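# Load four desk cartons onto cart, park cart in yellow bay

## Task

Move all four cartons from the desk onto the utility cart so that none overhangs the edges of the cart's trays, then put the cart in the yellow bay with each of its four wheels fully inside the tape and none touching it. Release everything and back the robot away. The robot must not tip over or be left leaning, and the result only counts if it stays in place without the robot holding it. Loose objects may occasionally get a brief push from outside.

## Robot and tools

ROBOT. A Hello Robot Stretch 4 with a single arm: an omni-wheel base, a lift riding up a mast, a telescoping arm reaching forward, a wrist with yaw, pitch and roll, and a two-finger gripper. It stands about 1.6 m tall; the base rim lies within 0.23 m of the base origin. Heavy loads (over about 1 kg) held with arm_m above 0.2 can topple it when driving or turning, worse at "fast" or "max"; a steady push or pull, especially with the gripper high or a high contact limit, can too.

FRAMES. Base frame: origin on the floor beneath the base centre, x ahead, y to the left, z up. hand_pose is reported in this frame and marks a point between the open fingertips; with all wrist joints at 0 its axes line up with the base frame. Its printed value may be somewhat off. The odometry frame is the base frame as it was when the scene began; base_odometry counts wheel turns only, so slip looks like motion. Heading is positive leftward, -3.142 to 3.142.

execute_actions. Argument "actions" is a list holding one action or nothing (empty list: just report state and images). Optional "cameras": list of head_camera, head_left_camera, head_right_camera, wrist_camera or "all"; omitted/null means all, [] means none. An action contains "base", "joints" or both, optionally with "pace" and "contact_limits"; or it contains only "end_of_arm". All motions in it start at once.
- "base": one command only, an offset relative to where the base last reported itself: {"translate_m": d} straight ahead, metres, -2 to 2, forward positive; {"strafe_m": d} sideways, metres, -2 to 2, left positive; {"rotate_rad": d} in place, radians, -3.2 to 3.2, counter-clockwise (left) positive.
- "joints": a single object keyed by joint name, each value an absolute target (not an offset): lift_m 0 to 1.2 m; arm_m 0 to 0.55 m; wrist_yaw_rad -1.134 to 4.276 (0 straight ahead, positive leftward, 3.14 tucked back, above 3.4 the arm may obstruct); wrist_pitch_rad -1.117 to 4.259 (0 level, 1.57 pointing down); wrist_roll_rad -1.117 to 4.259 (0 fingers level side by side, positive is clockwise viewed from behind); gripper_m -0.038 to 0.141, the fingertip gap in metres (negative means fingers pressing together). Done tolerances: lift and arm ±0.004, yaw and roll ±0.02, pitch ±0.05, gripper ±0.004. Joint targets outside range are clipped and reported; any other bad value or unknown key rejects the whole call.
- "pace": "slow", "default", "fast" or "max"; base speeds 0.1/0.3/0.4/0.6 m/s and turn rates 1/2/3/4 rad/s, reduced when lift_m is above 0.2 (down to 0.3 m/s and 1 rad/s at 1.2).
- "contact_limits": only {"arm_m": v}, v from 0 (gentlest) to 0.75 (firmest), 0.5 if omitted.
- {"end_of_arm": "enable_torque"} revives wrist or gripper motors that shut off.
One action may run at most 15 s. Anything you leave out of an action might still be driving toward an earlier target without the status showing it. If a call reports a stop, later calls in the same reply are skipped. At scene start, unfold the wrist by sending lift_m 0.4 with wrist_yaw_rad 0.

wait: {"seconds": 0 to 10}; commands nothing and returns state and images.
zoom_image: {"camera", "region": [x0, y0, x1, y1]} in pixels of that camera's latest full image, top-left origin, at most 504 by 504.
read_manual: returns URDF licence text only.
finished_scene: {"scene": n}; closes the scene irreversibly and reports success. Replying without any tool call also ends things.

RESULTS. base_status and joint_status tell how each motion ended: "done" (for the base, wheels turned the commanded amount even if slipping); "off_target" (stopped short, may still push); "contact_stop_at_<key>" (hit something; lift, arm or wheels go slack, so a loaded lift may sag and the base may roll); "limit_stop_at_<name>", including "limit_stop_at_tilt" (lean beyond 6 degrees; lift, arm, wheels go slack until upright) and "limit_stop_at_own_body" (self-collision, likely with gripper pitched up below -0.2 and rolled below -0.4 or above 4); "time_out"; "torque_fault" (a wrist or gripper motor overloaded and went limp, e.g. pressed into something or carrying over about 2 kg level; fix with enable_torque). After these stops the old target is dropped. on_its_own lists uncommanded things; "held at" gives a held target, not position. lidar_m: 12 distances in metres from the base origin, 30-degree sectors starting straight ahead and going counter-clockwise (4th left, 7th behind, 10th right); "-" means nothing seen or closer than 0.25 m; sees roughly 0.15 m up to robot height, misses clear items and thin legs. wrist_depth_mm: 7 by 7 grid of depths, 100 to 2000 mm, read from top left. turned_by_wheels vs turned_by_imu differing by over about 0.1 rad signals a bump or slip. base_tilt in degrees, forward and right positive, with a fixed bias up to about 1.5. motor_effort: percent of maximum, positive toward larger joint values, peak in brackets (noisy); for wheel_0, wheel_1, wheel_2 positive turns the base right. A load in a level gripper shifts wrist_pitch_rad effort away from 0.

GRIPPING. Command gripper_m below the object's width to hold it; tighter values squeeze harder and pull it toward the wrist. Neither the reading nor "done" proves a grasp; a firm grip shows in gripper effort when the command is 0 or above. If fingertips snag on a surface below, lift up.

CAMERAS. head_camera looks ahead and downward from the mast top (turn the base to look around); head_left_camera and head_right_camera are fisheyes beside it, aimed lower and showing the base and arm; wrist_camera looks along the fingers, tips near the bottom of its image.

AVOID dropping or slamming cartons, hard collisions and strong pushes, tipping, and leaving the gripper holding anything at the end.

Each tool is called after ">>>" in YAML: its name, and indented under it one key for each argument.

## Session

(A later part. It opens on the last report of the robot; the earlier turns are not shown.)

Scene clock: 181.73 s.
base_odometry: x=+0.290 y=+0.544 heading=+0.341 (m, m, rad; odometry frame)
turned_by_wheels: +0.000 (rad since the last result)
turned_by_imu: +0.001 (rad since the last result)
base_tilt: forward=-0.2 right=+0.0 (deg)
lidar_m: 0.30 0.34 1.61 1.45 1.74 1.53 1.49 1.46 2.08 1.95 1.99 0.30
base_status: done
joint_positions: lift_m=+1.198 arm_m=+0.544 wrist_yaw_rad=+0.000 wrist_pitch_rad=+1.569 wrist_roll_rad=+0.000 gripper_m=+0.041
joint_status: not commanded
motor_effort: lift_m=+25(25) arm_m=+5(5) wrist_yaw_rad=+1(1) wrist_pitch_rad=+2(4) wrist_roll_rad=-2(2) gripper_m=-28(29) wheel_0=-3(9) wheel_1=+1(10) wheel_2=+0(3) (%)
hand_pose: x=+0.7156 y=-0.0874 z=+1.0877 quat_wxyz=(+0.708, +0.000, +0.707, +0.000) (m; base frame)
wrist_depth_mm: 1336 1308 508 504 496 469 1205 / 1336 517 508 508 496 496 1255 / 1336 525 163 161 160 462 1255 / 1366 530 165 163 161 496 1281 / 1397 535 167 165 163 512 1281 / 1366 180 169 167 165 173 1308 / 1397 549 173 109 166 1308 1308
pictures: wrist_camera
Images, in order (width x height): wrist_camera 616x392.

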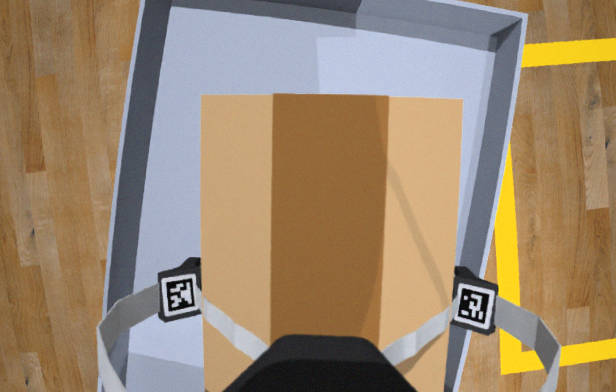

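>>> execute_actions:
  actions:
    - {"base":{"strafe_m":-0.12},"joints":{"lift_m":1.0}}
  cameras: []

>>> execute_actions:
  actions:
    - {"joints":{"lift_m":0.965},"pace":"slow"}
  cameras: []

>>> execute_actions:
  actions:
    - {"joints":{"gripper_m":0.11}}
  cameras: []

>>> execute_actions:
  actions:
    - {"joints":{"lift_m":1.2}}
  cameras: ["wrist_camera"]

Scene clock: 191.43 s.
base_odometry: x=+0.330 y=+0.431 heading=+0.341 (m, m, rad; odometry frame)
turned_by_wheels: +0.000 (rad since the last result)
turned_by_imu: +0.002 (rad since the last result)
base_tilt: forward=-0.2 right=+0.1 (deg)
lidar_m: 0.27 0.29 1.71 1.56 1.92 1.52 1.39 1.42 1.98 1.85 1.86 0.30
base_status: done
joint_positions: lift_m=+1.000 arm_m=+0.544 wrist_yaw_rad=+0.000 wrist_pitch_rad=+1.569 wrist_roll_rad=+0.000 gripper_m=+0.041
joint_status: all done
motor_effort: lift_m=+16(23) arm_m=+4(4) wrist_yaw_rad=+2(2) wrist_pitch_rad=+3(4) wrist_roll_rad=-2(3) gripper_m=-30(29) wheel_0=+0(10) wheel_1=-1(13) wheel_2=+0(1) (%)
hand_pose: x=+0.7155 y=-0.0874 z=+0.8898 quat_wxyz=(+0.708, +0.000, +0.707, +0.000) (m; base frame)
wrist_depth_mm: 322 319 315 309 306 1060 1042 / 324 322 317 312 307 1078 1060 / 330 324 163 160 159 1078 1042 / 330 327 165 162 161 1078 1060 / 336 332 167 165 163 1078 1078 / 340 181 169 167 165 174 1098 / 343 340 172 109 166 1118 1138
pictures: none
No camera images: the call's "cameras" was empty. Leave "cameras" out to get every camera's image.

Scene clock: 192.57 s.
base_odometry: x=+0.330 y=+0.431 heading=+0.341 (m, m, rad; odometry frame)
turned_by_wheels: +0.000 (rad since the last result)
turned_by_imu: +0.000 (rad since the last result)
base_tilt: forward=-0.1 right=+0.0 (deg)
lidar_m: 0.27 0.33 1.69 1.58 1.90 1.53 1.42 1.42 2.00 1.83 1.85 0.30
base_status: not commanded
joint_positions: lift_m=+0.966 arm_m=+0.544 wrist_yaw_rad=-0.002 wrist_pitch_rad=+1.571 wrist_roll_rad=+0.002 gripper_m=+0.040
joint_status: all done
motor_effort: lift_m=+10(18) arm_m=+4(4) wrist_yaw_rad=+8(8) wrist_pitch_rad=-2(4) wrist_roll_rad=-6(6) gripper_m=-25(29) wheel_0=+0(0) wheel_1=-1(1) wheel_2=+0(0) (%)
hand_pose: x=+0.7149 y=-0.0874 z=+0.8554 quat_wxyz=(+0.707, +0.001, +0.707, -0.001) (m; base frame)
wrist_depth_mm: 291 287 286 281 279 271 1008 / 293 291 286 282 279 264 1025 / 297 293 164 161 159 224 1042 / 300 296 167 163 161 1060 1042 / 303 298 169 165 163 1060 1042 / 304 300 171 167 164 171 1060 / 307 304 174 109 165 1078 1078
pictures: none
No camera images: the call's "cameras" was empty. Leave "cameras" out to get every camera's image.

Scene clock: 194.13 s.
base_odometry: x=+0.330 y=+0.431 heading=+0.341 (m, m, rad; odometry frame)
turned_by_wheels: +0.000 (rad since the last result)
turned_by_imu: +0.001 (rad since the last result)
base_tilt: forward=-0.1 right=+0.1 (deg)
lidar_m: 0.28 0.33 1.69 1.57 1.91 1.50 1.41 1.44 1.99 1.84 1.88 0.29
base_status: not commanded
joint_positions: lift_m=+0.966 arm_m=+0.544 wrist_yaw_rad=-0.002 wrist_pitch_rad=+1.573 wrist_roll_rad=+0.000 gripper_m=+0.110
joint_status: all done
motor_effort: lift_m=+9(10) arm_m=+5(4) wrist_yaw_rad=+6(8) wrist_pitch_rad=-8(12) wrist_roll_rad=-3(6) gripper_m=-2(23) wheel_0=+1(3) wheel_1=+0(1) wheel_2=+0(0) (%)
hand_pose: x=+0.7144 y=-0.0874 z=+0.8555 quat_wxyz=(+0.706, +0.001, +0.708, -0.001) (m; base frame)
wrist_depth_mm: 298 294 291 287 286 276 1042 / 298 297 293 290 286 277 1042 / 304 298 294 176 174 237 1060 / 304 301 298 177 175 232 1025 / 309 304 201 178 177 1060 1060 / 312 309 187 180 178 186 1060 / 314 309 307 109 179 1060 1078
pictures: none
No camera images: the call's "cameras" was empty. Leave "cameras" out to get every camera's image.

Scene clock: 196.17 s.
base_odometry: x=+0.330 y=+0.431 heading=+0.341 (m, m, rad; odometry frame)
turned_by_wheels: +0.000 (rad since the last result)
turned_by_imu: +0.001 (rad since the last result)
base_tilt: forward=-0.2 right=+0.0 (deg)
lidar_m: 0.29 0.31 1.71 1.55 1.91 1.50 1.49 1.43 2.00 1.83 1.88 0.28
base_status: not commanded
joint_positions: lift_m=+1.198 arm_m=+0.544 wrist_yaw_rad=+0.000 wrist_pitch_rad=+1.570 wrist_roll_rad=+0.000 gripper_m=+0.110
joint_status: all done
joint sent to its limit — the command would take lift_m past its upper limit, so that joint was sent only as far as its limit.
motor_effort: lift_m=+22(22) arm_m=+4(4) wrist_yaw_rad=+1(6) wrist_pitch_rad=+1(7) wrist_roll_rad=-1(2) gripper_m=-1(2) wheel_0=+1(1) wheel_1=+0(0) wheel_2=+0(0) (%)
hand_pose: x=+0.7155 y=-0.0874 z=+1.0879 quat_wxyz=(+0.707, +0.000, +0.707, +0.000) (m; base frame)
wrist_depth_mm: 500 521 517 508 500 1229 1205 / 517 525 517 512 508 1281 1255 / 512 521 521 402 512 1281 1255 / 525 530 525 399 517 1281 1281 / 539 539 535 407 488 1281 1281 / 525 544 512 407 407 1308 1281 / 539 549 445 109 1336 1308 1308
pictures: wrist_camera
Images, in order (width x height): wrist_camera 616x392.

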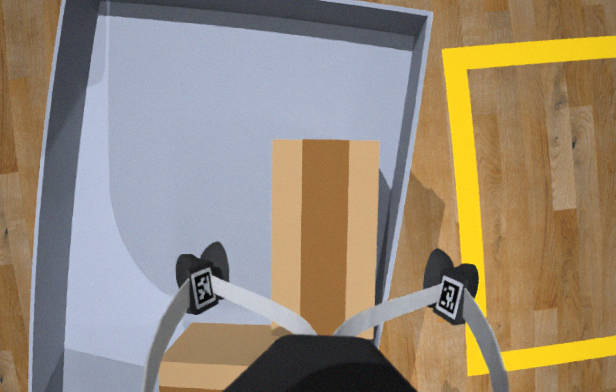

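>>> execute_actions:
  actions:
    - {"base":{"rotate_rad":2.8},"joints":{"arm_m":0.1}}
  cameras: []

>>> execute_actions:
  actions:
    - {"base":{"strafe_m":0.95}}
  cameras: []

>>> execute_actions:
  actions:
    - {"base":{"translate_m":0.9},"joints":{"gripper_m":0.14}}
  cameras: ["wrist_camera","head_camera"]

Scene clock: 214.20 s.
base_odometry: x=+0.330 y=+0.431 heading=+3.140 (m, m, rad; odometry frame)
turned_by_wheels: +2.799 (rad since the last result)
turned_by_imu: +2.882 (rad since the last result)
base_tilt: forward=-0.1 right=+0.0 (deg)
lidar_m: 1.42 1.38 2.33 1.90 1.84 2.01 0.25 0.29 0.38 1.59 1.56 2.04
base_status: done
joint_positions: lift_m=+1.198 arm_m=+0.101 wrist_yaw_rad=+0.000 wrist_pitch_rad=+1.570 wrist_roll_rad=+0.000 gripper_m=+0.110
joint_status: all done
motor_effort: lift_m=+22(22) arm_m=-4(5) wrist_yaw_rad=+2(1) wrist_pitch_rad=-1(1) wrist_roll_rad=-1(1) gripper_m=-3(3) wheel_0=-3(9) wheel_1=-2(6) wheel_2=-5(9) (%)
hand_pose: x=+0.2719 y=-0.0874 z=+1.0879 quat_wxyz=(+0.707, +0.000, +0.707, +0.000) (m; base frame)
wrist_depth_mm: 1308 1308 1281 1281 1281 1281 1205 / 1336 1308 1308 1308 1281 1255 1229 / 1336 1336 1308 1281 1281 1255 1255 / 1366 1366 1336 1308 1281 1281 1308 / 1397 1366 1118 1098 1308 1308 1281 / 1397 1336 1118 1118 1336 1281 1255 / 1366 1366 1366 109 1366 1336 1308
pictures: none
No camera images: the call's "cameras" was empty. Leave "cameras" out to get every camera's image.

Scene clock: 218.70 s.
base_odometry: x=+0.329 y=-0.519 heading=+3.141 (m, m, rad; odometry frame)
turned_by_wheels: +0.000 (rad since the last result)
turned_by_imu: +0.003 (rad since the last result)
base_tilt: forward=-0.1 right=+0.0 (deg)
lidar_m: 1.07 1.77 1.23 0.99 0.95 1.05 1.59 2.28 0.99 1.12 2.74 1.32
base_status: done
joint_positions: lift_m=+1.198 arm_m=+0.101 wrist_yaw_rad=+0.000 wrist_pitch_rad=+1.570 wrist_roll_rad=+0.000 gripper_m=+0.110
joint_status: not commanded
motor_effort: lift_m=+21(22) arm_m=-4(5) wrist_yaw_rad=+2(2) wrist_pitch_rad=+0(0) wrist_roll_rad=-1(1) gripper_m=-1(2) wheel_0=-1(12) wheel_1=+2(9) wheel_2=+0(3) (%)
hand_pose: x=+0.2719 y=-0.0874 z=+1.0880 quat_wxyz=(+0.707, +0.000, +0.707, +0.000) (m; base frame)
wrist_depth_mm: 1366 1308 1281 1281 1281 1255 1229 / 1336 1336 1308 1255 1255 1255 1281 / 1336 1336 1336 1308 1281 1281 1255 / 1336 1336 1308 1308 1308 1281 1255 / 1397 1366 1118 1118 1308 1281 1255 / 1397 1366 1138 1118 1308 1281 1281 / 1308 1397 1336 109 1336 1308 1308
pictures: none
No camera images: the call's "cameras" was empty. Leave "cameras" out to get every camera's image.

Scene clock: 223.17 s.
base_odometry: x=-0.571 y=-0.518 heading=+3.141 (m, m, rad; odometry frame)
turned_by_wheels: +0.000 (rad since the last result)
turned_by_imu: -0.001 (rad since the last result)
base_tilt: forward=-0.3 right=+0.1 (deg)
lidar_m: 0.25 0.25 1.02 1.32 1.30 1.47 2.19 1.54 1.68 2.43 0.53 0.25
base_status: done
joint_positions: lift_m=+1.198 arm_m=+0.101 wrist_yaw_rad=+0.000 wrist_pitch_rad=+1.570 wrist_roll_rad=+0.000 gripper_m=+0.140
joint_status: all done
motor_effort: lift_m=+21(21) arm_m=-4(4) wrist_yaw_rad=+2(2) wrist_pitch_rad=+0(0) wrist_roll_rad=-1(1) gripper_m=-1(2) wheel_0=+1(9) wheel_1=+1(11) wheel_2=-2(12) (%)
hand_pose: x=+0.2719 y=-0.0874 z=+1.0880 quat_wxyz=(+0.707, +0.000, +0.707, +0.000) (m; base frame)
wrist_depth_mm: 368 246 243 307 353 347 345 / 375 249 264 357 353 349 347 / 375 370 366 362 359 353 351 / 1366 375 370 368 362 1255 1255 / 1336 379 373 370 1308 1308 1281 / 1397 1366 1138 1118 1308 212 1308 / 1397 1397 1366 109 1336 1308 1308
pictures: head_camera, wrist_camera
Images, in order (width x height): head_camera 420x560, wrist_camera 616x392.

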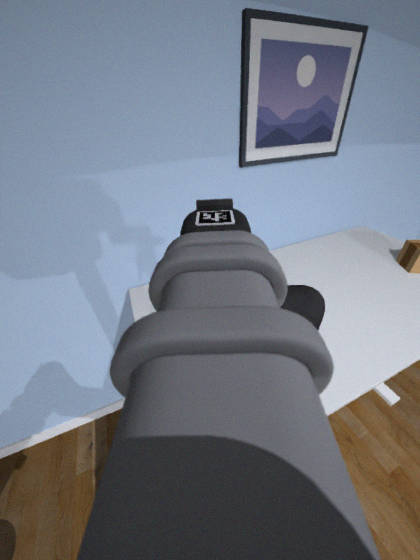

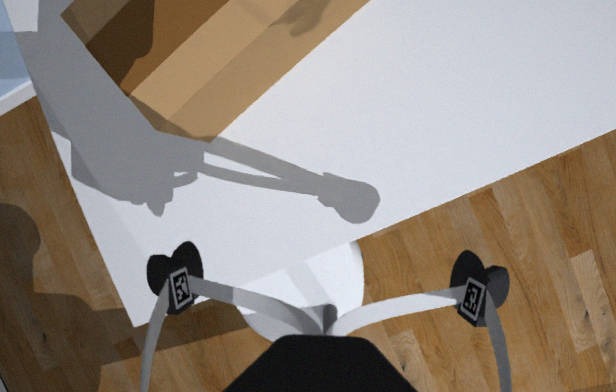

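Carton is ahead-left. Extend 0.2, strafe left 0.06.

>>> execute_actions:
  actions:
    - {"base":{"strafe_m":0.06},"joints":{"arm_m":0.3}}
  cameras: ["wrist_camera"]

Scene clock: 228.03 s.
base_odometry: x=-0.571 y=-0.578 heading=+3.140 (m, m, rad; odometry frame)
turned_by_wheels: +0.000 (rad since the last result)
turned_by_imu: +0.002 (rad since the last result)
base_tilt: forward=-0.2 right=+0.0 (deg)
lidar_m: 0.25 0.25 1.00 1.26 1.25 1.36 2.10 1.57 1.69 2.50 0.45 0.25
base_status: done
joint_positions: lift_m=+1.198 arm_m=+0.299 wrist_yaw_rad=+0.000 wrist_pitch_rad=+1.570 wrist_roll_rad=+0.000 gripper_m=+0.140
joint_status: all done
motor_effort: lift_m=+21(21) arm_m=+5(5) wrist_yaw_rad=+1(1) wrist_pitch_rad=+0(1) wrist_roll_rad=-1(2) gripper_m=-1(2) wheel_0=-2(10) wheel_1=+1(9) wheel_2=+0(2) (%)
hand_pose: x=+0.4704 y=-0.0874 z=+1.0880 quat_wxyz=(+0.707, +0.000, +0.707, +0.000) (m; base frame)
wrist_depth_mm: 370 364 357 355 351 347 343 / 370 366 362 357 353 349 345 / 373 368 364 359 242 355 349 / 377 373 370 248 243 353 353 / 1366 379 251 249 245 357 355 / 1430 382 252 249 248 212 362 / 1430 387 257 109 370 366 364
pictures: wrist_camera
Images, in order (width x height): wrist_camera 616x392.

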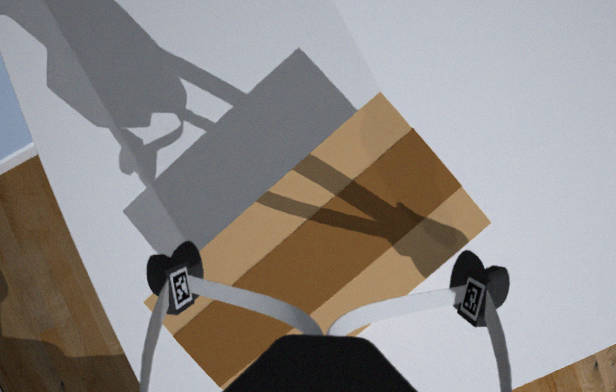

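>>> execute_actions:
  actions:
    - {"joints":{"wrist_roll_rad":0.85,"arm_m":0.31}}
  cameras: ["wrist_camera"]

Scene clock: 234.87 s.
base_odometry: x=-0.571 y=-0.578 heading=+3.140 (m, m, rad; odometry frame)
turned_by_wheels: +0.000 (rad since the last result)
turned_by_imu: +0.001 (rad since the last result)
base_tilt: forward=-0.1 right=+0.0 (deg)
lidar_m: 0.25 0.25 0.99 1.24 1.25 1.38 2.08 1.58 1.71 2.48 0.42 0.25
base_status: not commanded
joint_positions: lift_m=+1.198 arm_m=+0.309 wrist_yaw_rad=+0.000 wrist_pitch_rad=+1.570 wrist_roll_rad=+0.850 gripper_m=+0.140
joint_status: all done
motor_effort: lift_m=+21(21) arm_m=+4(4) wrist_yaw_rad=+1(1) wrist_pitch_rad=+1(1) wrist_roll_rad=+0(3) gripper_m=+1(1) wheel_0=-2(2) wheel_1=+1(1) wheel_2=+0(0) (%)
hand_pose: x=+0.4803 y=-0.0874 z=+1.0880 quat_wxyz=(+0.645, +0.291, +0.644, -0.291) (m; base frame)
wrist_depth_mm: 366 362 357 357 353 349 349 / 366 366 362 359 355 351 347 / 370 370 364 245 243 355 353 / 373 370 368 246 245 357 357 / 379 375 368 248 247 359 362 / 382 379 252 250 249 212 1308 / 384 382 375 109 368 368 1308
pictures: wrist_camera
Images, in order (width x height): wrist_camera 616x392.

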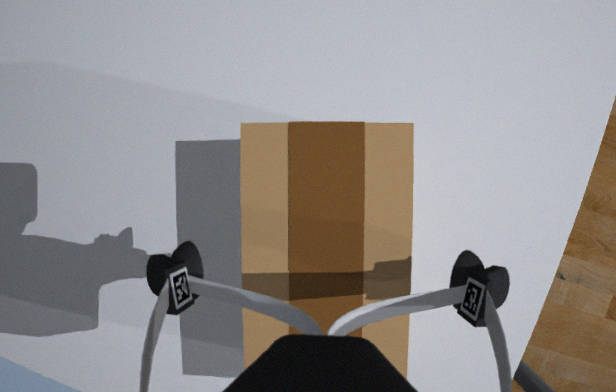

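>>> execute_actions:
  actions:
    - {"joints":{"lift_m":1.125},"pace":"slow"}
  cameras: []

>>> execute_actions:
  actions:
    - {"joints":{"gripper_m":0.04}}
  cameras: []

>>> execute_actions:
  actions:
    - {"joints":{"lift_m":1.2}}
  cameras: []

>>> execute_actions:
  actions:
    - {"base":{"translate_m":-0.9},"joints":{"arm_m":0.1,"wrist_roll_rad":0}}
  cameras: []

>>> execute_actions:
  actions:
    - {"base":{"strafe_m":-1.01}}
  cameras: []

>>> execute_actions:
  actions:
    - {"base":{"rotate_rad":-2.8}}
  cameras: []

>>> execute_actions:
  actions:
    - {"base":{"strafe_m":0.125},"joints":{"arm_m":0.544}}
  cameras: ["wrist_camera"]

Scene clock: 252.83 s.
base_odometry: x=-0.571 y=-0.578 heading=+3.140 (m, m, rad; odometry frame)
turned_by_wheels: +0.000 (rad since the last result)
turned_by_imu: +0.001 (rad since the last result)
base_tilt: forward=-0.3 right=+0.1 (deg)
lidar_m: 0.25 0.28 1.02 1.24 1.24 1.38 2.10 1.59 1.66 2.46 0.48 0.25
base_status: not commanded
joint_positions: lift_m=+1.126 arm_m=+0.309 wrist_yaw_rad=+0.000 wrist_pitch_rad=+1.571 wrist_roll_rad=+0.850 gripper_m=+0.140
joint_status: all done
motor_effort: lift_m=+8(21) arm_m=+5(5) wrist_yaw_rad=+2(1) wrist_pitch_rad=-4(4) wrist_roll_rad=+0(0) gripper_m=-1(0) wheel_0=-2(2) wheel_1=+1(1) wheel_2=+0(0) (%)
hand_pose: x=+0.4799 y=-0.0874 z=+1.0155 quat_wxyz=(+0.644, +0.291, +0.644, -0.292) (m; base frame)
wrist_depth_mm: 294 293 290 287 285 282 281 / 298 294 293 287 287 285 282 / 301 297 177 175 173 286 285 / 301 300 178 176 175 289 287 / 306 304 180 177 176 291 290 / 309 304 181 178 177 208 294 / 312 306 182 108 179 297 294
pictures: none
No camera images: the call's "cameras" was empty. Leave "cameras" out to get every camera's image.

Scene clock: 254.83 s.
base_odometry: x=-0.571 y=-0.578 heading=+3.140 (m, m, rad; odometry frame)
turned_by_wheels: +0.000 (rad since the last result)
turned_by_imu: +0.001 (rad since the last result)
base_tilt: forward=-0.2 right=+0.0 (deg)
lidar_m: 0.25 0.25 0.99 1.22 1.25 1.37 2.09 1.57 1.70 2.48 0.48 0.25
base_status: not commanded
joint_positions: lift_m=+1.125 arm_m=+0.309 wrist_yaw_rad=+0.000 wrist_pitch_rad=+1.570 wrist_roll_rad=+0.850 gripper_m=+0.041
joint_status: all done
motor_effort: lift_m=+15(15) arm_m=+4(5) wrist_yaw_rad=+2(1) wrist_pitch_rad=+1(3) wrist_roll_rad=+0(0) gripper_m=-27(29) wheel_0=-2(2) wheel_1=+1(1) wheel_2=+0(0) (%)
hand_pose: x=+0.4804 y=-0.0874 z=+1.0149 quat_wxyz=(+0.645, +0.292, +0.644, -0.291) (m; base frame)
wrist_depth_mm: 289 286 285 283 281 278 276 / 291 290 287 285 282 279 278 / 296 291 163 160 159 283 281 / 297 296 165 163 161 286 283 / 301 298 167 164 163 289 286 / 304 181 169 166 165 173 289 / 307 304 171 109 166 293 -
pictures: none
No camera images: the call's "cameras" was empty. Leave "cameras" out to get every camera's image.

Scene clock: 256.10 s.
base_odometry: x=-0.571 y=-0.578 heading=+3.140 (m, m, rad; odometry frame)
turned_by_wheels: +0.000 (rad since the last result)
turned_by_imu: +0.000 (rad since the last result)
base_tilt: forward=-0.1 right=+0.2 (deg)
lidar_m: 0.25 0.25 1.00 1.22 1.25 1.36 2.08 1.58 1.66 2.47 0.47 0.25
base_status: not commanded
joint_positions: lift_m=+1.198 arm_m=+0.309 wrist_yaw_rad=+0.000 wrist_pitch_rad=+1.570 wrist_roll_rad=+0.850 gripper_m=+0.041
joint_status: all done
joint sent to its limit — the command would take lift_m past its upper limit, so that joint was sent only as far as its limit.
motor_effort: lift_m=+25(27) arm_m=+5(4) wrist_yaw_rad=+2(2) wrist_pitch_rad=+1(1) wrist_roll_rad=-1(0) gripper_m=-29(29) wheel_0=-2(2) wheel_1=+1(1) wheel_2=+0(0) (%)
hand_pose: x=+0.4804 y=-0.0874 z=+1.0877 quat_wxyz=(+0.645, +0.292, +0.644, -0.291) (m; base frame)
wrist_depth_mm: 364 359 357 353 347 349 345 / 366 364 359 353 351 351 347 / 370 366 163 160 159 351 351 / 373 370 164 163 161 355 355 / 375 373 167 164 163 359 362 / 379 181 168 167 165 173 1281 / 382 379 171 108 166 368 1308
pictures: none
No camera images: the call's "cameras" was empty. Leave "cameras" out to get every camera's image.

Scene clock: 260.57 s.
base_odometry: x=+0.329 y=-0.579 heading=+3.140 (m, m, rad; odometry frame)
turned_by_wheels: +0.000 (rad since the last result)
turned_by_imu: +0.003 (rad since the last result)
base_tilt: forward=+0.0 right=+0.1 (deg)
lidar_m: 0.32 1.75 1.16 0.91 0.90 0.97 1.49 2.28 1.03 1.22 2.81 1.31
base_status: done
joint_positions: lift_m=+1.198 arm_m=+0.101 wrist_yaw_rad=+0.000 wrist_pitch_rad=+1.570 wrist_roll_rad=+0.000 gripper_m=+0.041
joint_status: all done
motor_effort: lift_m=+24(24) arm_m=-4(7) wrist_yaw_rad=+2(0) wrist_pitch_rad=+2(6) wrist_roll_rad=-3(11) gripper_m=-28(27) wheel_0=-1(6) wheel_1=-1(9) wheel_2=-1(11) (%)
hand_pose: x=+0.2720 y=-0.0874 z=+1.0877 quat_wxyz=(+0.708, +0.000, +0.707, +0.000) (m; base frame)
wrist_depth_mm: 1308 1308 1308 1308 1281 1281 1229 / 1308 1308 1308 1281 1281 1255 1255 / 1336 1308 163 160 159 1281 1255 / 1397 1336 165 163 161 1281 1281 / 1366 1366 167 164 163 1308 1281 / 1366 180 169 167 165 173 1308 / 1255 1397 171 109 166 1336 1308
pictures: none
No camera images: the call's "cameras" was empty. Leave "cameras" out to get every camera's image.

Scene clock: 265.27 s.
base_odometry: x=+0.331 y=+0.431 heading=+3.141 (m, m, rad; odometry frame)
turned_by_wheels: +0.000 (rad since the last result)
turned_by_imu: +0.002 (rad since the last result)
base_tilt: forward=-0.2 right=+0.1 (deg)
lidar_m: 0.33 1.38 2.35 1.89 1.82 1.99 0.26 0.30 0.37 1.63 1.57 2.05
base_status: done
joint_positions: lift_m=+1.198 arm_m=+0.101 wrist_yaw_rad=+0.000 wrist_pitch_rad=+1.570 wrist_roll_rad=+0.000 gripper_m=+0.041
joint_status: not commanded
motor_effort: lift_m=+24(24) arm_m=-4(4) wrist_yaw_rad=+1(2) wrist_pitch_rad=+2(3) wrist_roll_rad=-2(2) gripper_m=-28(28) wheel_0=+2(12) wheel_1=+1(12) wheel_2=+0(1) (%)
hand_pose: x=+0.2720 y=-0.0874 z=+1.0878 quat_wxyz=(+0.708, +0.000, +0.707, +0.000) (m; base frame)
wrist_depth_mm: 1308 1308 1308 1281 1281 1229 1229 / 1336 1336 1308 1308 1281 1255 1229 / 1397 1336 163 160 159 1255 1281 / 1366 1336 165 163 161 1308 1255 / 1366 1336 167 164 163 1281 1255 / 1366 181 168 166 165 173 1281 / 1430 1366 171 109 166 1308 1308
pictures: none
No camera images: the call's "cameras" was empty. Leave "cameras" out to get every camera's image.

Scene clock: 269.33 s.
base_odometry: x=+0.331 y=+0.431 heading=+0.341 (m, m, rad; odometry frame)
turned_by_wheels: -2.799 (rad since the last result)
turned_by_imu: -2.878 (rad since the last result)
base_tilt: forward=-0.1 right=+0.0 (deg)
lidar_m: 0.29 0.33 1.72 1.57 1.89 1.53 1.48 1.45 1.98 1.82 1.85 0.30
base_status: done
joint_positions: lift_m=+1.198 arm_m=+0.101 wrist_yaw_rad=+0.000 wrist_pitch_rad=+1.570 wrist_roll_rad=+0.000 gripper_m=+0.041
joint_status: not commanded
motor_effort: lift_m=+24(24) arm_m=-4(4) wrist_yaw_rad=+1(2) wrist_pitch_rad=+2(2) wrist_roll_rad=-2(2) gripper_m=-25(28) wheel_0=+3(6) wheel_1=+3(5) wheel_2=+4(8) (%)
hand_pose: x=+0.2720 y=-0.0874 z=+1.0878 quat_wxyz=(+0.708, +0.000, +0.707, +0.000) (m; base frame)
wrist_depth_mm: 517 517 399 394 1255 1255 1229 / 521 525 466 421 1255 1255 1255 / 508 517 163 160 159 1255 1229 / 1366 1336 165 162 161 1281 1255 / 1366 1366 167 164 163 1281 1281 / 1366 181 169 167 165 172 1255 / 1430 1397 171 109 166 1308 1281
pictures: none
No camera images: the call's "cameras" was empty. Leave "cameras" out to get every camera's image.

Scene clock: 271.73 s.
base_odometry: x=+0.289 y=+0.549 heading=+0.341 (m, m, rad; odometry frame)
turned_by_wheels: +0.000 (rad since the last result)
turned_by_imu: +0.001 (rad since the last result)
base_tilt: forward=-0.1 right=+0.2 (deg)
lidar_m: 0.29 0.31 1.58 1.45 1.79 1.56 1.51 1.44 2.11 1.98 2.00 0.31
base_status: done
joint_positions: lift_m=+1.198 arm_m=+0.543 wrist_yaw_rad=+0.000 wrist_pitch_rad=+1.569 wrist_roll_rad=+0.000 gripper_m=+0.041
joint_status: all done
motor_effort: lift_m=+24(24) arm_m=+4(3) wrist_yaw_rad=+1(0) wrist_pitch_rad=+2(3) wrist_roll_rad=-2(2) gripper_m=-28(27) wheel_0=+0(10) wheel_1=+1(9) wheel_2=+0(4) (%)
hand_pose: x=+0.7146 y=-0.0874 z=+1.0878 quat_wxyz=(+0.708, +0.000, +0.707, +0.000) (m; base frame)
wrist_depth_mm: 1336 1281 508 504 500 484 1229 / 1336 1308 517 504 500 496 1229 / 1336 1336 163 160 159 387 1255 / 1366 530 165 163 161 392 1255 / 1397 535 167 165 163 397 1281 / 1397 181 169 166 165 173 1255 / 1366 544 171 109 166 917 1308
pictures: wrist_camera
Images, in order (width x height): wrist_camera 616x392.

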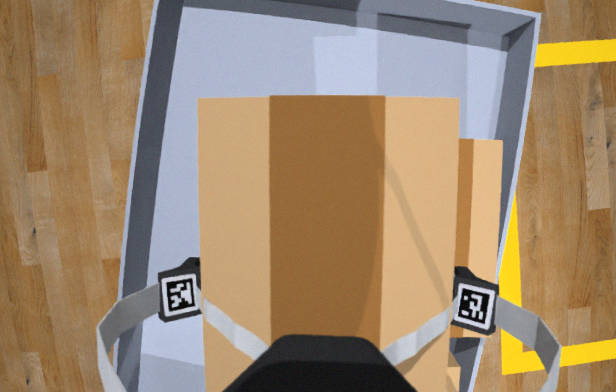

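>>> execute_actions:
  actions:
    - {"joints":{"lift_m":1.0}}
  cameras: []

>>> execute_actions:
  actions:
    - {"joints":{"lift_m":0.965},"pace":"slow"}
  cameras: []

>>> execute_actions:
  actions:
    - {"joints":{"gripper_m":0.11}}
  cameras: []

>>> execute_actions:
  actions:
    - {"joints":{"lift_m":1.2}}
  cameras: ["wrist_camera"]

Scene clock: 280.67 s.
base_odometry: x=+0.289 y=+0.549 heading=+0.342 (m, m, rad; odometry frame)
turned_by_wheels: +0.001 (rad since the last result)
turned_by_imu: +0.002 (rad since the last result)
base_tilt: forward=-0.2 right=+0.0 (deg)
lidar_m: 0.31 0.37 1.58 1.42 1.79 1.53 1.43 1.46 2.13 1.93 2.00 0.31
base_status: not commanded
joint_positions: lift_m=+1.001 arm_m=+0.543 wrist_yaw_rad=+0.001 wrist_pitch_rad=+1.569 wrist_roll_rad=+0.000 gripper_m=+0.040
joint_status: all done
motor_effort: lift_m=+3(21) arm_m=+4(5) wrist_yaw_rad=+0(8) wrist_pitch_rad=+3(9) wrist_roll_rad=-2(3) gripper_m=-21(27) wheel_0=+4(7) wheel_1=+1(1) wheel_2=+2(2) (%)
hand_pose: x=+0.7147 y=-0.0874 z=+0.8909 quat_wxyz=(+0.708, +0.000, +0.706, +0.000) (m; base frame)
wrist_depth_mm: 289 329 325 322 319 315 314 / 287 330 327 324 320 319 315 / 300 334 168 162 156 204 204 / 310 338 170 164 159 206 206 / 322 340 172 166 160 208 208 / 330 342 182 167 163 163 208 / 340 343 342 109 136 211 211
pictures: none
No camera images: the call's "cameras" was empty. Leave "cameras" out to get every camera's image.

Scene clock: 281.30 s.
base_odometry: x=+0.289 y=+0.549 heading=+0.342 (m, m, rad; odometry frame)
turned_by_wheels: +0.000 (rad since the last result)
turned_by_imu: +0.000 (rad since the last result)
base_tilt: forward=-0.1 right=+0.1 (deg)
lidar_m: 0.30 0.37 1.59 1.44 1.79 1.56 1.44 1.43 2.14 1.94 1.99 0.30
base_status: not commanded
joint_positions: lift_m=+1.000 arm_m=+0.543 wrist_yaw_rad=+0.000 wrist_pitch_rad=+1.569 wrist_roll_rad=+0.000 gripper_m=+0.040
joint_status: lift_m contact_stop (moved -0.001 of -0.036)
on_its_own: lift_m is slack since a contact_stop (your +0.965 is given up)
motor_effort: lift_m=+12(13) arm_m=+5(5) wrist_yaw_rad=+0(3) wrist_pitch_rad=+3(3) wrist_roll_rad=-2(2) gripper_m=-21(21) wheel_0=+5(4) wheel_1=+2(1) wheel_2=+2(2) (%)
hand_pose: x=+0.7146 y=-0.0874 z=+0.8901 quat_wxyz=(+0.708, +0.000, +0.707, +0.000) (m; base frame)
wrist_depth_mm: 287 329 324 320 319 315 314 / 287 329 327 324 320 317 315 / 298 332 167 160 156 204 203 / 309 336 332 163 158 206 205 / 320 338 196 166 160 208 207 / 329 342 180 168 163 162 208 / 340 345 340 109 135 212 210
pictures: none
No camera images: the call's "cameras" was empty. Leave "cameras" out to get every camera's image.

not run: a stop came earlier in this reply.

not run: a stop came earlier in this reply.

The carton I'm holding has likely come to rest on carton 2's edge. I'll raise the lift and shift left.

>>> execute_actions:
  actions:
    - {"joints":{"lift_m":1.05}}
  cameras: []

>>> execute_actions:
  actions:
    - {"base":{"strafe_m":0.035},"pace":"slow"}
  cameras: ["wrist_camera"]

Scene clock: 287.53 s.
base_odometry: x=+0.289 y=+0.549 heading=+0.342 (m, m, rad; odometry frame)
turned_by_wheels: +0.000 (rad since the last result)
turned_by_imu: +0.001 (rad since the last result)
base_tilt: forward=-0.1 right=+0.1 (deg)
lidar_m: 0.29 0.36 1.56 1.45 1.80 1.55 1.41 1.44 2.13 1.92 1.98 0.31
base_status: not commanded
joint_positions: lift_m=+1.049 arm_m=+0.543 wrist_yaw_rad=+0.000 wrist_pitch_rad=+1.570 wrist_roll_rad=+0.000 gripper_m=+0.041
joint_status: all done
motor_effort: lift_m=+25(24) arm_m=+5(4) wrist_yaw_rad=+1(3) wrist_pitch_rad=+2(7) wrist_roll_rad=+0(1) gripper_m=-29(30) wheel_0=+1(1) wheel_1=+1(2) wheel_2=+2(2) (%)
hand_pose: x=+0.7146 y=-0.0874 z=+0.9391 quat_wxyz=(+0.708, +0.000, +0.707, +0.000) (m; base frame)
wrist_depth_mm: 1160 366 364 359 355 351 347 / 1160 370 366 364 357 353 351 / 1205 375 162 160 158 242 241 / 342 379 164 162 161 245 244 / 353 379 167 165 163 247 246 / 364 181 169 167 166 173 248 / 355 389 173 108 167 251 -
pictures: none
No camera images: the call's "cameras" was empty. Leave "cameras" out to get every camera's image.

Scene clock: 288.93 s.
base_odometry: x=+0.277 y=+0.581 heading=+0.342 (m, m, rad; odometry frame)
turned_by_wheels: +0.000 (rad since the last result)
turned_by_imu: +0.001 (rad since the last result)
base_tilt: forward=-0.1 right=+0.0 (deg)
lidar_m: 0.29 0.36 1.51 1.38 1.73 1.57 1.43 1.42 2.12 1.99 2.01 0.31
base_status: done
joint_positions: lift_m=+1.049 arm_m=+0.543 wrist_yaw_rad=+0.000 wrist_pitch_rad=+1.570 wrist_roll_rad=+0.000 gripper_m=+0.041
joint_status: not commanded
motor_effort: lift_m=+25(25) arm_m=+4(4) wrist_yaw_rad=+1(1) wrist_pitch_rad=+2(2) wrist_roll_rad=+0(0) gripper_m=-27(26) wheel_0=-3(7) wheel_1=+4(10) wheel_2=+0(1) (%)
hand_pose: x=+0.7146 y=-0.0874 z=+0.9391 quat_wxyz=(+0.708, +0.000, +0.707, +0.000) (m; base frame)
wrist_depth_mm: 1182 359 364 359 353 353 347 / 1160 359 366 364 357 357 349 / 1205 370 162 160 158 243 241 / 1205 368 165 163 161 246 244 / 1229 379 167 165 163 255 246 / 1229 181 170 168 166 173 248 / 1229 392 173 109 167 253 -
pictures: wrist_camera
Images, in order (width x height): wrist_camera 616x392.

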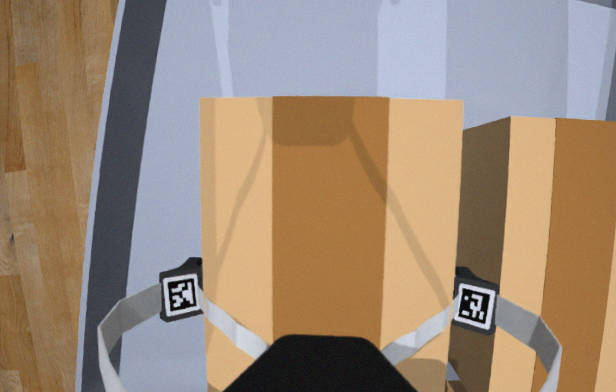

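>>> execute_actions:
  actions:
    - {"joints":{"lift_m":0.965},"pace":"slow"}
  cameras: []

>>> execute_actions:
  actions:
    - {"joints":{"gripper_m":0.11}}
  cameras: []

>>> execute_actions:
  actions:
    - {"joints":{"lift_m":1.2}}
  cameras: ["wrist_camera"]

Scene clock: 294.73 s.
base_odometry: x=+0.277 y=+0.581 heading=+0.342 (m, m, rad; odometry frame)
turned_by_wheels: +0.000 (rad since the last result)
turned_by_imu: +0.002 (rad since the last result)
base_tilt: forward=-0.2 right=+0.0 (deg)
lidar_m: 0.31 0.35 1.52 1.41 1.74 1.56 1.39 1.46 2.16 1.99 2.03 0.32
base_status: not commanded
joint_positions: lift_m=+0.965 arm_m=+0.543 wrist_yaw_rad=+0.000 wrist_pitch_rad=+1.570 wrist_roll_rad=+0.000 gripper_m=+0.041
joint_status: all done
motor_effort: lift_m=+13(23) arm_m=+4(4) wrist_yaw_rad=+1(1) wrist_pitch_rad=+1(2) wrist_roll_rad=+0(1) gripper_m=-26(28) wheel_0=-2(2) wheel_1=+4(4) wheel_2=+0(0) (%)
hand_pose: x=+0.7145 y=-0.0874 z=+0.8551 quat_wxyz=(+0.707, +0.000, +0.707, +0.000) (m; base frame)
wrist_depth_mm: 240 285 283 278 274 272 270 / 240 289 283 282 278 276 273 / 248 291 162 161 159 245 200 / 258 294 166 163 161 243 198 / 266 297 168 165 164 255 196 / 274 181 169 167 166 173 193 / 282 303 173 109 167 246 -
pictures: none
No camera images: the call's "cameras" was empty. Leave "cameras" out to get every camera's image.

Scene clock: 296.30 s.
base_odometry: x=+0.277 y=+0.581 heading=+0.342 (m, m, rad; odometry frame)
turned_by_wheels: +0.000 (rad since the last result)
turned_by_imu: +0.001 (rad since the last result)
base_tilt: forward=-0.2 right=+0.0 (deg)
lidar_m: 0.31 0.37 1.52 1.42 1.74 1.55 1.44 1.44 2.16 1.99 2.06 0.29
base_status: not commanded
joint_positions: lift_m=+0.966 arm_m=+0.543 wrist_yaw_rad=+0.000 wrist_pitch_rad=+1.570 wrist_roll_rad=+0.000 gripper_m=+0.110
joint_status: all done
motor_effort: lift_m=+11(13) arm_m=+4(4) wrist_yaw_rad=+2(5) wrist_pitch_rad=+0(8) wrist_roll_rad=-1(1) gripper_m=-2(26) wheel_0=+0(2) wheel_1=+4(4) wheel_2=+0(0) (%)
hand_pose: x=+0.7143 y=-0.0874 z=+0.8553 quat_wxyz=(+0.707, +0.000, +0.707, +0.000) (m; base frame)
wrist_depth_mm: 241 290 287 285 281 279 276 / 249 293 290 286 283 281 277 / 250 296 174 172 170 262 199 / 258 298 176 173 172 260 197 / 267 301 177 175 173 238 195 / 274 304 179 176 174 216 198 / 282 306 181 109 176 266 -
pictures: none
No camera images: the call's "cameras" was empty. Leave "cameras" out to get every camera's image.

Scene clock: 298.33 s.
base_odometry: x=+0.277 y=+0.581 heading=+0.342 (m, m, rad; odometry frame)
turned_by_wheels: +0.000 (rad since the last result)
turned_by_imu: +0.001 (rad since the last result)
base_tilt: forward=-0.1 right=+0.0 (deg)
lidar_m: 0.32 0.35 1.52 1.39 1.77 1.57 1.54 1.46 2.16 1.99 2.01 0.30
base_status: not commanded
joint_positions: lift_m=+1.198 arm_m=+0.543 wrist_yaw_rad=+0.000 wrist_pitch_rad=+1.570 wrist_roll_rad=+0.000 gripper_m=+0.110
joint_status: all done
joint sent to its limit — the command would take lift_m past its upper limit, so that joint was sent only as far as its limit.
motor_effort: lift_m=+22(24) arm_m=+4(4) wrist_yaw_rad=+1(0) wrist_pitch_rad=+1(6) wrist_roll_rad=-1(0) gripper_m=-2(6) wheel_0=+0(1) wheel_1=+4(4) wheel_2=+0(0) (%)
hand_pose: x=+0.7145 y=-0.0874 z=+1.0879 quat_wxyz=(+0.707, +0.000, +0.707, +0.000) (m; base frame)
wrist_depth_mm: 1308 1281 508 504 504 492 449 / 1336 1308 512 508 504 500 492 / 1366 1308 517 399 512 392 488 / 1366 1336 525 402 480 392 1255 / 1397 1366 530 407 469 394 1281 / 1366 1366 530 410 407 399 1281 / 1397 1397 539 109 436 424 1308
pictures: wrist_camera
Images, in order (width x height): wrist_camera 616x392.

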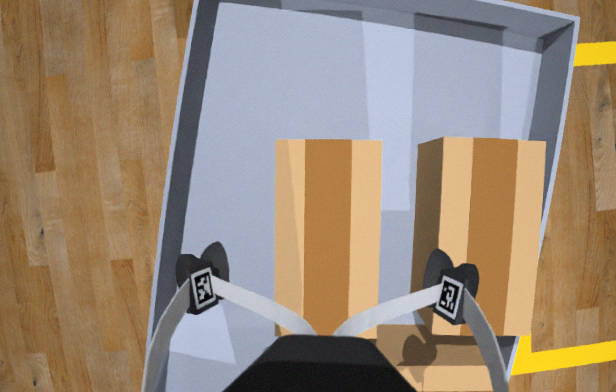

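>>> execute_actions:
  actions:
    - {"joints":{"lift_m":0.965}}
  cameras: []

>>> execute_actions:
  actions:
    - {"joints":{"gripper_m":0.04}}
  cameras: []

>>> execute_actions:
  actions:
    - {"joints":{"lift_m":1.0}}
  cameras: []

>>> execute_actions:
  actions:
    - {"base":{"strafe_m":-0.045},"pace":"slow"}
  cameras: []

>>> execute_actions:
  actions:
    - {"joints":{"lift_m":0.965},"pace":"slow"}
  cameras: []

>>> execute_actions:
  actions:
    - {"joints":{"gripper_m":0.105}}
  cameras: []

>>> execute_actions:
  actions:
    - {"joints":{"lift_m":1.2}}
  cameras: ["wrist_camera"]

Scene clock: 317.53 s.
base_odometry: x=+0.277 y=+0.582 heading=+0.342 (m, m, rad; odometry frame)
turned_by_wheels: +0.000 (rad since the last result)
turned_by_imu: +0.002 (rad since the last result)
base_tilt: forward=-0.1 right=+0.0 (deg)
lidar_m: 0.29 0.34 1.54 1.40 1.76 1.54 1.46 1.45 2.17 1.99 2.03 0.30
base_status: not commanded
joint_positions: lift_m=+0.966 arm_m=+0.543 wrist_yaw_rad=+0.000 wrist_pitch_rad=+1.570 wrist_roll_rad=+0.000 gripper_m=+0.110
joint_status: all done
motor_effort: lift_m=+7(21) arm_m=+4(4) wrist_yaw_rad=+2(3) wrist_pitch_rad=-1(6) wrist_roll_rad=-1(1) gripper_m=-5(3) wheel_0=+0(0) wheel_1=+3(4) wheel_2=+0(0) (%)
hand_pose: x=+0.7143 y=-0.0874 z=+0.8556 quat_wxyz=(+0.707, +0.000, +0.707, +0.000) (m; base frame)
wrist_depth_mm: 241 290 287 285 281 277 274 / 249 293 289 285 282 281 278 / 249 294 174 171 170 263 198 / 258 298 176 173 171 259 197 / 267 301 177 175 173 237 195 / 274 304 179 176 174 216 196 / 283 307 181 108 175 266 -
pictures: none
No camera images: the call's "cameras" was empty. Leave "cameras" out to get every camera's image.

Scene clock: 319.10 s.
base_odometry: x=+0.277 y=+0.582 heading=+0.342 (m, m, rad; odometry frame)
turned_by_wheels: +0.000 (rad since the last result)
turned_by_imu: +0.000 (rad since the last result)
base_tilt: forward=-0.1 right=+0.1 (deg)
lidar_m: 0.31 0.35 1.55 1.40 1.73 1.54 1.44 1.43 2.15 1.99 2.04 0.33
base_status: not commanded
joint_positions: lift_m=+0.965 arm_m=+0.543 wrist_yaw_rad=+0.000 wrist_pitch_rad=+1.569 wrist_roll_rad=+0.000 gripper_m=+0.041
joint_status: all done
motor_effort: lift_m=+15(15) arm_m=+4(4) wrist_yaw_rad=+0(0) wrist_pitch_rad=+2(7) wrist_roll_rad=-1(1) gripper_m=-27(25) wheel_0=+0(0) wheel_1=+3(3) wheel_2=+0(0) (%)
hand_pose: x=+0.7146 y=-0.0874 z=+0.8549 quat_wxyz=(+0.708, +0.000, +0.707, +0.000) (m; base frame)
wrist_depth_mm: 239 283 279 277 273 271 270 / 238 286 282 279 276 273 270 / 248 289 160 157 156 245 200 / 257 293 161 159 157 243 198 / 266 294 164 160 159 256 196 / 274 180 165 163 161 173 193 / 282 300 168 109 162 248 -
pictures: none
No camera images: the call's "cameras" was empty. Leave "cameras" out to get every camera's image.

Scene clock: 320.07 s.
base_odometry: x=+0.277 y=+0.582 heading=+0.342 (m, m, rad; odometry frame)
turned_by_wheels: +0.000 (rad since the last result)
turned_by_imu: +0.000 (rad since the last result)
base_tilt: forward=-0.1 right=+0.0 (deg)
lidar_m: 0.31 0.36 1.53 1.39 1.75 1.55 1.44 1.43 2.15 1.99 2.02 0.32
base_status: not commanded
joint_positions: lift_m=+0.999 arm_m=+0.543 wrist_yaw_rad=+0.000 wrist_pitch_rad=+1.569 wrist_roll_rad=+0.000 gripper_m=+0.041
joint_status: all done
motor_effort: lift_m=+25(26) arm_m=+4(4) wrist_yaw_rad=+1(1) wrist_pitch_rad=+2(2) wrist_roll_rad=-1(1) gripper_m=-27(28) wheel_0=+0(0) wheel_1=+3(3) wheel_2=+0(0) (%)
hand_pose: x=+0.7146 y=-0.0874 z=+0.8891 quat_wxyz=(+0.708, +0.000, +0.707, +0.000) (m; base frame)
wrist_depth_mm: 1118 314 317 310 309 304 301 / 1118 319 317 312 309 307 304 / 1138 324 160 157 155 245 200 / 286 325 162 159 157 244 199 / 296 329 163 161 159 257 198 / 290 180 165 163 161 173 199 / 298 336 167 109 162 248 -
pictures: none
No camera images: the call's "cameras" was empty. Leave "cameras" out to get every camera's image.

Scene clock: 321.60 s.
base_odometry: x=+0.292 y=+0.539 heading=+0.342 (m, m, rad; odometry frame)
turned_by_wheels: +0.000 (rad since the last result)
turned_by_imu: +0.001 (rad since the last result)
base_tilt: forward=-0.1 right=+0.1 (deg)
lidar_m: 0.30 0.35 1.59 1.43 1.78 1.52 1.44 1.45 2.10 1.94 1.99 0.33
base_status: done
joint_positions: lift_m=+0.999 arm_m=+0.543 wrist_yaw_rad=+0.000 wrist_pitch_rad=+1.569 wrist_roll_rad=+0.000 gripper_m=+0.041
joint_status: not commanded
motor_effort: lift_m=+24(25) arm_m=+4(4) wrist_yaw_rad=+2(1) wrist_pitch_rad=+2(3) wrist_roll_rad=+0(1) gripper_m=-27(27) wheel_0=+7(9) wheel_1=-1(5) wheel_2=+0(0) (%)
hand_pose: x=+0.7146 y=-0.0874 z=+0.8892 quat_wxyz=(+0.708, +0.000, +0.707, +0.000) (m; base frame)
wrist_depth_mm: 283 319 315 312 307 304 300 / 291 322 317 310 307 306 303 / 304 325 159 157 156 194 192 / 315 329 161 159 158 196 194 / 325 330 163 161 159 198 196 / 334 179 165 163 161 175 197 / 342 338 167 109 162 202 -
pictures: none
No camera images: the call's "cameras" was empty. Leave "cameras" out to get every camera's image.

Scene clock: 322.73 s.
base_odometry: x=+0.292 y=+0.539 heading=+0.342 (m, m, rad; odometry frame)
turned_by_wheels: +0.000 (rad since the last result)
turned_by_imu: +0.000 (rad since the last result)
base_tilt: forward=-0.2 right=+0.0 (deg)
lidar_m: 0.30 0.37 1.56 1.45 1.79 1.56 1.44 1.40 2.09 1.93 2.00 0.31
base_status: not commanded
joint_positions: lift_m=+0.965 arm_m=+0.543 wrist_yaw_rad=+0.000 wrist_pitch_rad=+1.570 wrist_roll_rad=+0.000 gripper_m=+0.041
joint_status: all done
motor_effort: lift_m=+15(25) arm_m=+4(4) wrist_yaw_rad=+1(1) wrist_pitch_rad=+1(2) wrist_roll_rad=-1(1) gripper_m=-28(27) wheel_0=+7(6) wheel_1=-1(1) wheel_2=+0(0) (%)
hand_pose: x=+0.7146 y=-0.0874 z=+0.8550 quat_wxyz=(+0.708, +0.000, +0.707, +0.000) (m; base frame)
wrist_depth_mm: 283 285 282 277 274 272 268 / 287 287 281 279 276 273 270 / 291 291 159 157 156 165 160 / 296 293 161 159 157 177 162 / 298 296 163 161 160 174 163 / 301 180 165 163 161 169 164 / 304 301 167 108 162 167 -
pictures: none
No camera images: the call's "cameras" was empty. Leave "cameras" out to get every camera's image.

Scene clock: 324.23 s.
base_odometry: x=+0.292 y=+0.539 heading=+0.342 (m, m, rad; odometry frame)
turned_by_wheels: +0.000 (rad since the last result)
turned_by_imu: +0.001 (rad since the last result)
base_tilt: forward=-0.1 right=-0.1 (deg)
lidar_m: 0.30 0.36 1.58 1.46 1.82 1.53 1.42 1.44 2.12 1.95 1.98 0.32
base_status: not commanded
joint_positions: lift_m=+0.965 arm_m=+0.543 wrist_yaw_rad=+0.000 wrist_pitch_rad=+1.571 wrist_roll_rad=+0.000 gripper_m=+0.105
joint_status: all done
motor_effort: lift_m=+14(14) arm_m=+4(4) wrist_yaw_rad=+2(3) wrist_pitch_rad=-3(6) wrist_roll_rad=-1(1) gripper_m=-2(26) wheel_0=+7(7) wheel_1=-1(1) wheel_2=+0(0) (%)
hand_pose: x=+0.7141 y=-0.0874 z=+0.8550 quat_wxyz=(+0.707, +0.000, +0.707, +0.000) (m; base frame)
wrist_depth_mm: 279 290 287 285 281 278 276 / 289 294 289 287 282 281 277 / 297 297 174 172 170 211 167 / 301 298 176 173 172 207 168 / 304 304 178 175 173 213 170 / 309 304 178 176 174 183 171 / 312 307 181 109 176 205 -
pictures: none
No camera images: the call's "cameras" was empty. Leave "cameras" out to get every camera's image.

Scene clock: 326.27 s.
base_odometry: x=+0.292 y=+0.539 heading=+0.342 (m, m, rad; odometry frame)
turned_by_wheels: +0.000 (rad since the last result)
turned_by_imu: +0.000 (rad since the last result)
base_tilt: forward=-0.1 right=+0.1 (deg)
lidar_m: 0.30 0.36 1.59 1.46 1.78 1.53 1.52 1.44 2.11 1.95 2.01 0.33
base_status: not commanded
joint_positions: lift_m=+1.198 arm_m=+0.543 wrist_yaw_rad=+0.000 wrist_pitch_rad=+1.570 wrist_roll_rad=+0.000 gripper_m=+0.105
joint_status: all done
joint sent to its limit — the command would take lift_m past its upper limit, so that joint was sent only as far as its limit.
motor_effort: lift_m=+22(23) arm_m=+4(4) wrist_yaw_rad=+0(1) wrist_pitch_rad=+1(7) wrist_roll_rad=+0(1) gripper_m=-4(5) wheel_0=+4(7) wheel_1=+0(0) wheel_2=+0(0) (%)
hand_pose: x=+0.7145 y=-0.0874 z=+1.0879 quat_wxyz=(+0.707, +0.000, +0.707, +0.000) (m; base frame)
wrist_depth_mm: 1308 1336 512 504 504 488 1205 / 1308 1308 512 508 508 500 1255 / 1336 1336 521 402 508 392 1229 / 1366 535 525 402 399 394 1281 / 1366 539 530 404 407 397 1308 / 1366 539 535 407 407 397 1281 / 1397 544 539 108 439 473 1308
pictures: wrist_camera
Images, in order (width x height): wrist_camera 616x392.

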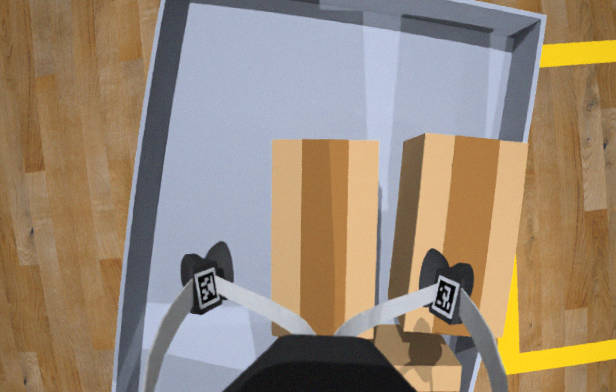

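>>> execute_actions:
  actions:
    - {"base":{"rotate_rad":2.8},"joints":{"arm_m":0.1}}
  cameras: []

>>> execute_actions:
  actions:
    - {"base":{"strafe_m":0.14}}
  cameras: []

>>> execute_actions:
  actions:
    - {"base":{"translate_m":0.85},"joints":{"gripper_m":0.14}}
  cameras: ["wrist_camera","head_camera"]

Scene clock: 338.57 s.
base_odometry: x=+0.292 y=+0.539 heading=+3.141 (m, m, rad; odometry frame)
turned_by_wheels: +2.799 (rad since the last result)
turned_by_imu: +2.882 (rad since the last result)
base_tilt: forward=-0.2 right=+0.0 (deg)
lidar_m: 1.43 1.39 1.51 1.98 1.95 0.33 0.32 0.31 0.39 1.48 1.46 1.90
base_status: done
joint_positions: lift_m=+1.198 arm_m=+0.101 wrist_yaw_rad=+0.000 wrist_pitch_rad=+1.570 wrist_roll_rad=+0.000 gripper_m=+0.105
joint_status: all done
motor_effort: lift_m=+22(22) arm_m=-5(4) wrist_yaw_rad=+2(0) wrist_pitch_rad=+0(1) wrist_roll_rad=-1(1) gripper_m=-2(0) wheel_0=-4(7) wheel_1=-4(7) wheel_2=-6(9) (%)
hand_pose: x=+0.2719 y=-0.0874 z=+1.0879 quat_wxyz=(+0.707, +0.000, +0.707, +0.000) (m; base frame)
wrist_depth_mm: 1366 1281 1281 1281 1229 1255 1255 / 1336 1336 1308 1255 1255 1255 1281 / 1336 1336 1308 1281 1255 1255 1255 / 1366 1366 1308 1308 1308 1308 1281 / 1336 1366 1118 1118 1281 1255 1281 / 1397 1397 1138 1098 1308 1308 1281 / 1397 1397 1336 109 1308 1308 1308
pictures: none
No camera images: the call's "cameras" was empty. Leave "cameras" out to get every camera's image.

Scene clock: 340.23 s.
base_odometry: x=+0.292 y=+0.399 heading=+3.141 (m, m, rad; odometry frame)
turned_by_wheels: +0.000 (rad since the last result)
turned_by_imu: +0.001 (rad since the last result)
base_tilt: forward=-0.1 right=-0.1 (deg)
lidar_m: 1.36 1.34 2.32 1.85 1.83 1.98 0.33 0.32 0.44 1.63 1.59 2.04
base_status: done
joint_positions: lift_m=+1.198 arm_m=+0.101 wrist_yaw_rad=+0.000 wrist_pitch_rad=+1.570 wrist_roll_rad=+0.000 gripper_m=+0.105
joint_status: not commanded
motor_effort: lift_m=+22(22) arm_m=-5(5) wrist_yaw_rad=+1(2) wrist_pitch_rad=+0(1) wrist_roll_rad=-1(2) gripper_m=-1(1) wheel_0=+0(12) wheel_1=+1(15) wheel_2=+0(4) (%)
hand_pose: x=+0.2719 y=-0.0874 z=+1.0879 quat_wxyz=(+0.707, +0.000, +0.707, +0.000) (m; base frame)
wrist_depth_mm: 1336 1308 1308 1281 1255 1229 1255 / 1336 1308 1308 1308 1281 1255 1229 / 1336 1336 1308 1281 1281 1308 1229 / 1336 1366 1336 1308 1281 1281 1281 / 1397 1336 1118 1118 1308 1308 1281 / 1397 1366 1118 1118 1308 1308 1308 / 1397 1397 1366 108 1366 1308 1308
pictures: none
No camera images: the call's "cameras" was empty. Leave "cameras" out to get every camera's image.

Scene clock: 344.53 s.
base_odometry: x=-0.558 y=+0.400 heading=+3.141 (m, m, rad; odometry frame)
turned_by_wheels: +0.000 (rad since the last result)
turned_by_imu: +0.000 (rad since the last result)
base_tilt: forward=-0.2 right=+0.0 (deg)
lidar_m: 0.57 0.55 0.59 0.95 2.15 2.36 1.21 1.23 1.62 1.50 1.53 0.72
base_status: done
joint_positions: lift_m=+1.198 arm_m=+0.101 wrist_yaw_rad=+0.000 wrist_pitch_rad=+1.570 wrist_roll_rad=+0.000 gripper_m=+0.140
joint_status: all done
motor_effort: lift_m=+22(22) arm_m=-5(5) wrist_yaw_rad=+2(2) wrist_pitch_rad=+0(0) wrist_roll_rad=-1(1) gripper_m=+0(1) wheel_0=+2(6) wheel_1=+1(7) wheel_2=-1(13) (%)
hand_pose: x=+0.2719 y=-0.0874 z=+1.0879 quat_wxyz=(+0.707, +0.000, +0.707, +0.000) (m; base frame)
wrist_depth_mm: 1308 1336 1308 1281 1255 1281 1229 / 1366 1308 1308 1281 1281 1255 1255 / 1366 1336 1336 1281 1308 1255 1229 / 1366 1336 1308 1308 1308 1281 1255 / 1366 1336 1308 1118 1281 1281 1308 / 1397 1336 1138 1118 1308 211 1281 / 1430 1366 1397 108 1336 1308 1336
pictures: head_camera, wrist_camera
Images, in order (width x height): head_camera 420x560, wrist_camera 616x392.

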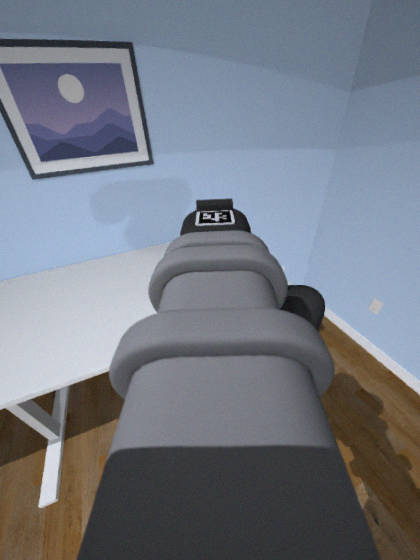

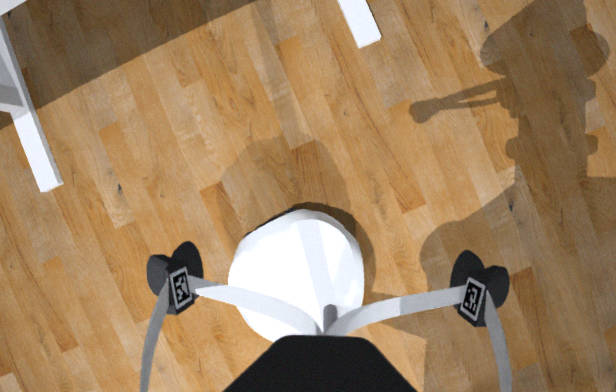

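Not visible; likely hidden behind my arm.

>>> execute_actions:
  actions:
    - {"base":{"translate_m":0.2},"joints":{"arm_m":0.45}}
  cameras: ["wrist_camera","head_left_camera","head_right_camera"]

Scene clock: 349.93 s.
base_odometry: x=-0.758 y=+0.400 heading=+3.141 (m, m, rad; odometry frame)
turned_by_wheels: +0.000 (rad since the last result)
turned_by_imu: +0.001 (rad since the last result)
base_tilt: forward=-0.1 right=+0.0 (deg)
lidar_m: 0.38 0.35 0.40 0.65 2.22 2.42 1.43 1.42 1.55 1.48 1.46 0.48
base_status: done
joint_positions: lift_m=+1.198 arm_m=+0.449 wrist_yaw_rad=+0.000 wrist_pitch_rad=+1.570 wrist_roll_rad=+0.000 gripper_m=+0.140
joint_status: all done
motor_effort: lift_m=+22(22) arm_m=+5(4) wrist_yaw_rad=+1(1) wrist_pitch_rad=+1(1) wrist_roll_rad=-1(1) gripper_m=+0(2) wheel_0=+2(5) wheel_1=+3(4) wheel_2=-1(12) (%)
hand_pose: x=+0.6204 y=-0.0874 z=+1.0879 quat_wxyz=(+0.707, +0.000, +0.707, +0.000) (m; base frame)
wrist_depth_mm: 368 364 242 239 236 347 1229 / 368 366 244 242 353 349 1255 / 375 370 366 359 355 353 353 / 377 373 366 366 357 355 351 / 384 375 370 366 364 357 353 / 384 382 375 368 366 213 1281 / 392 384 382 109 368 1336 1308
pictures: head_left_camera, head_right_camera, wrist_camera
Images, in order (width x height): head_left_camera 420x672, head_right_camera 420x672, wrist_camera 616x392.

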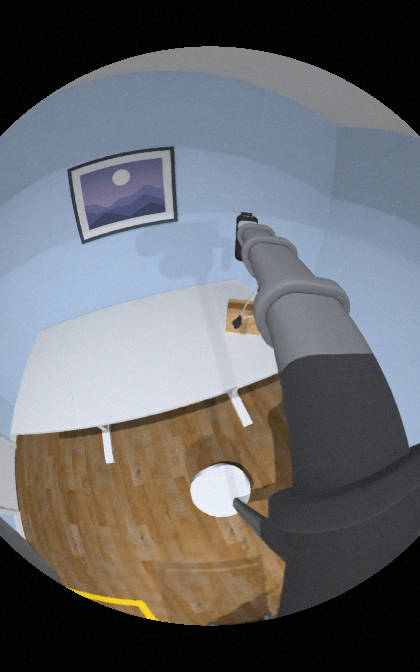

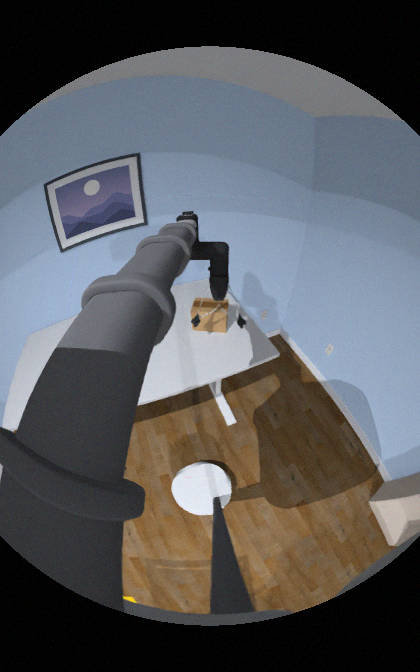

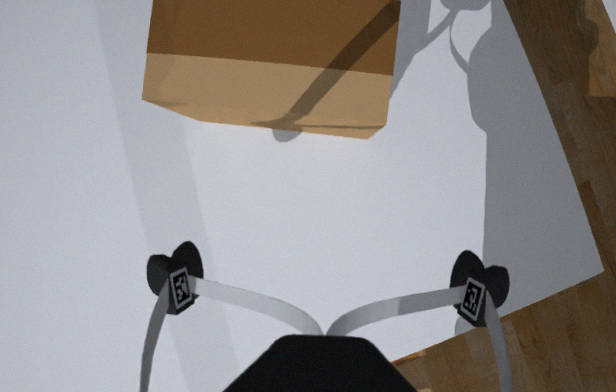

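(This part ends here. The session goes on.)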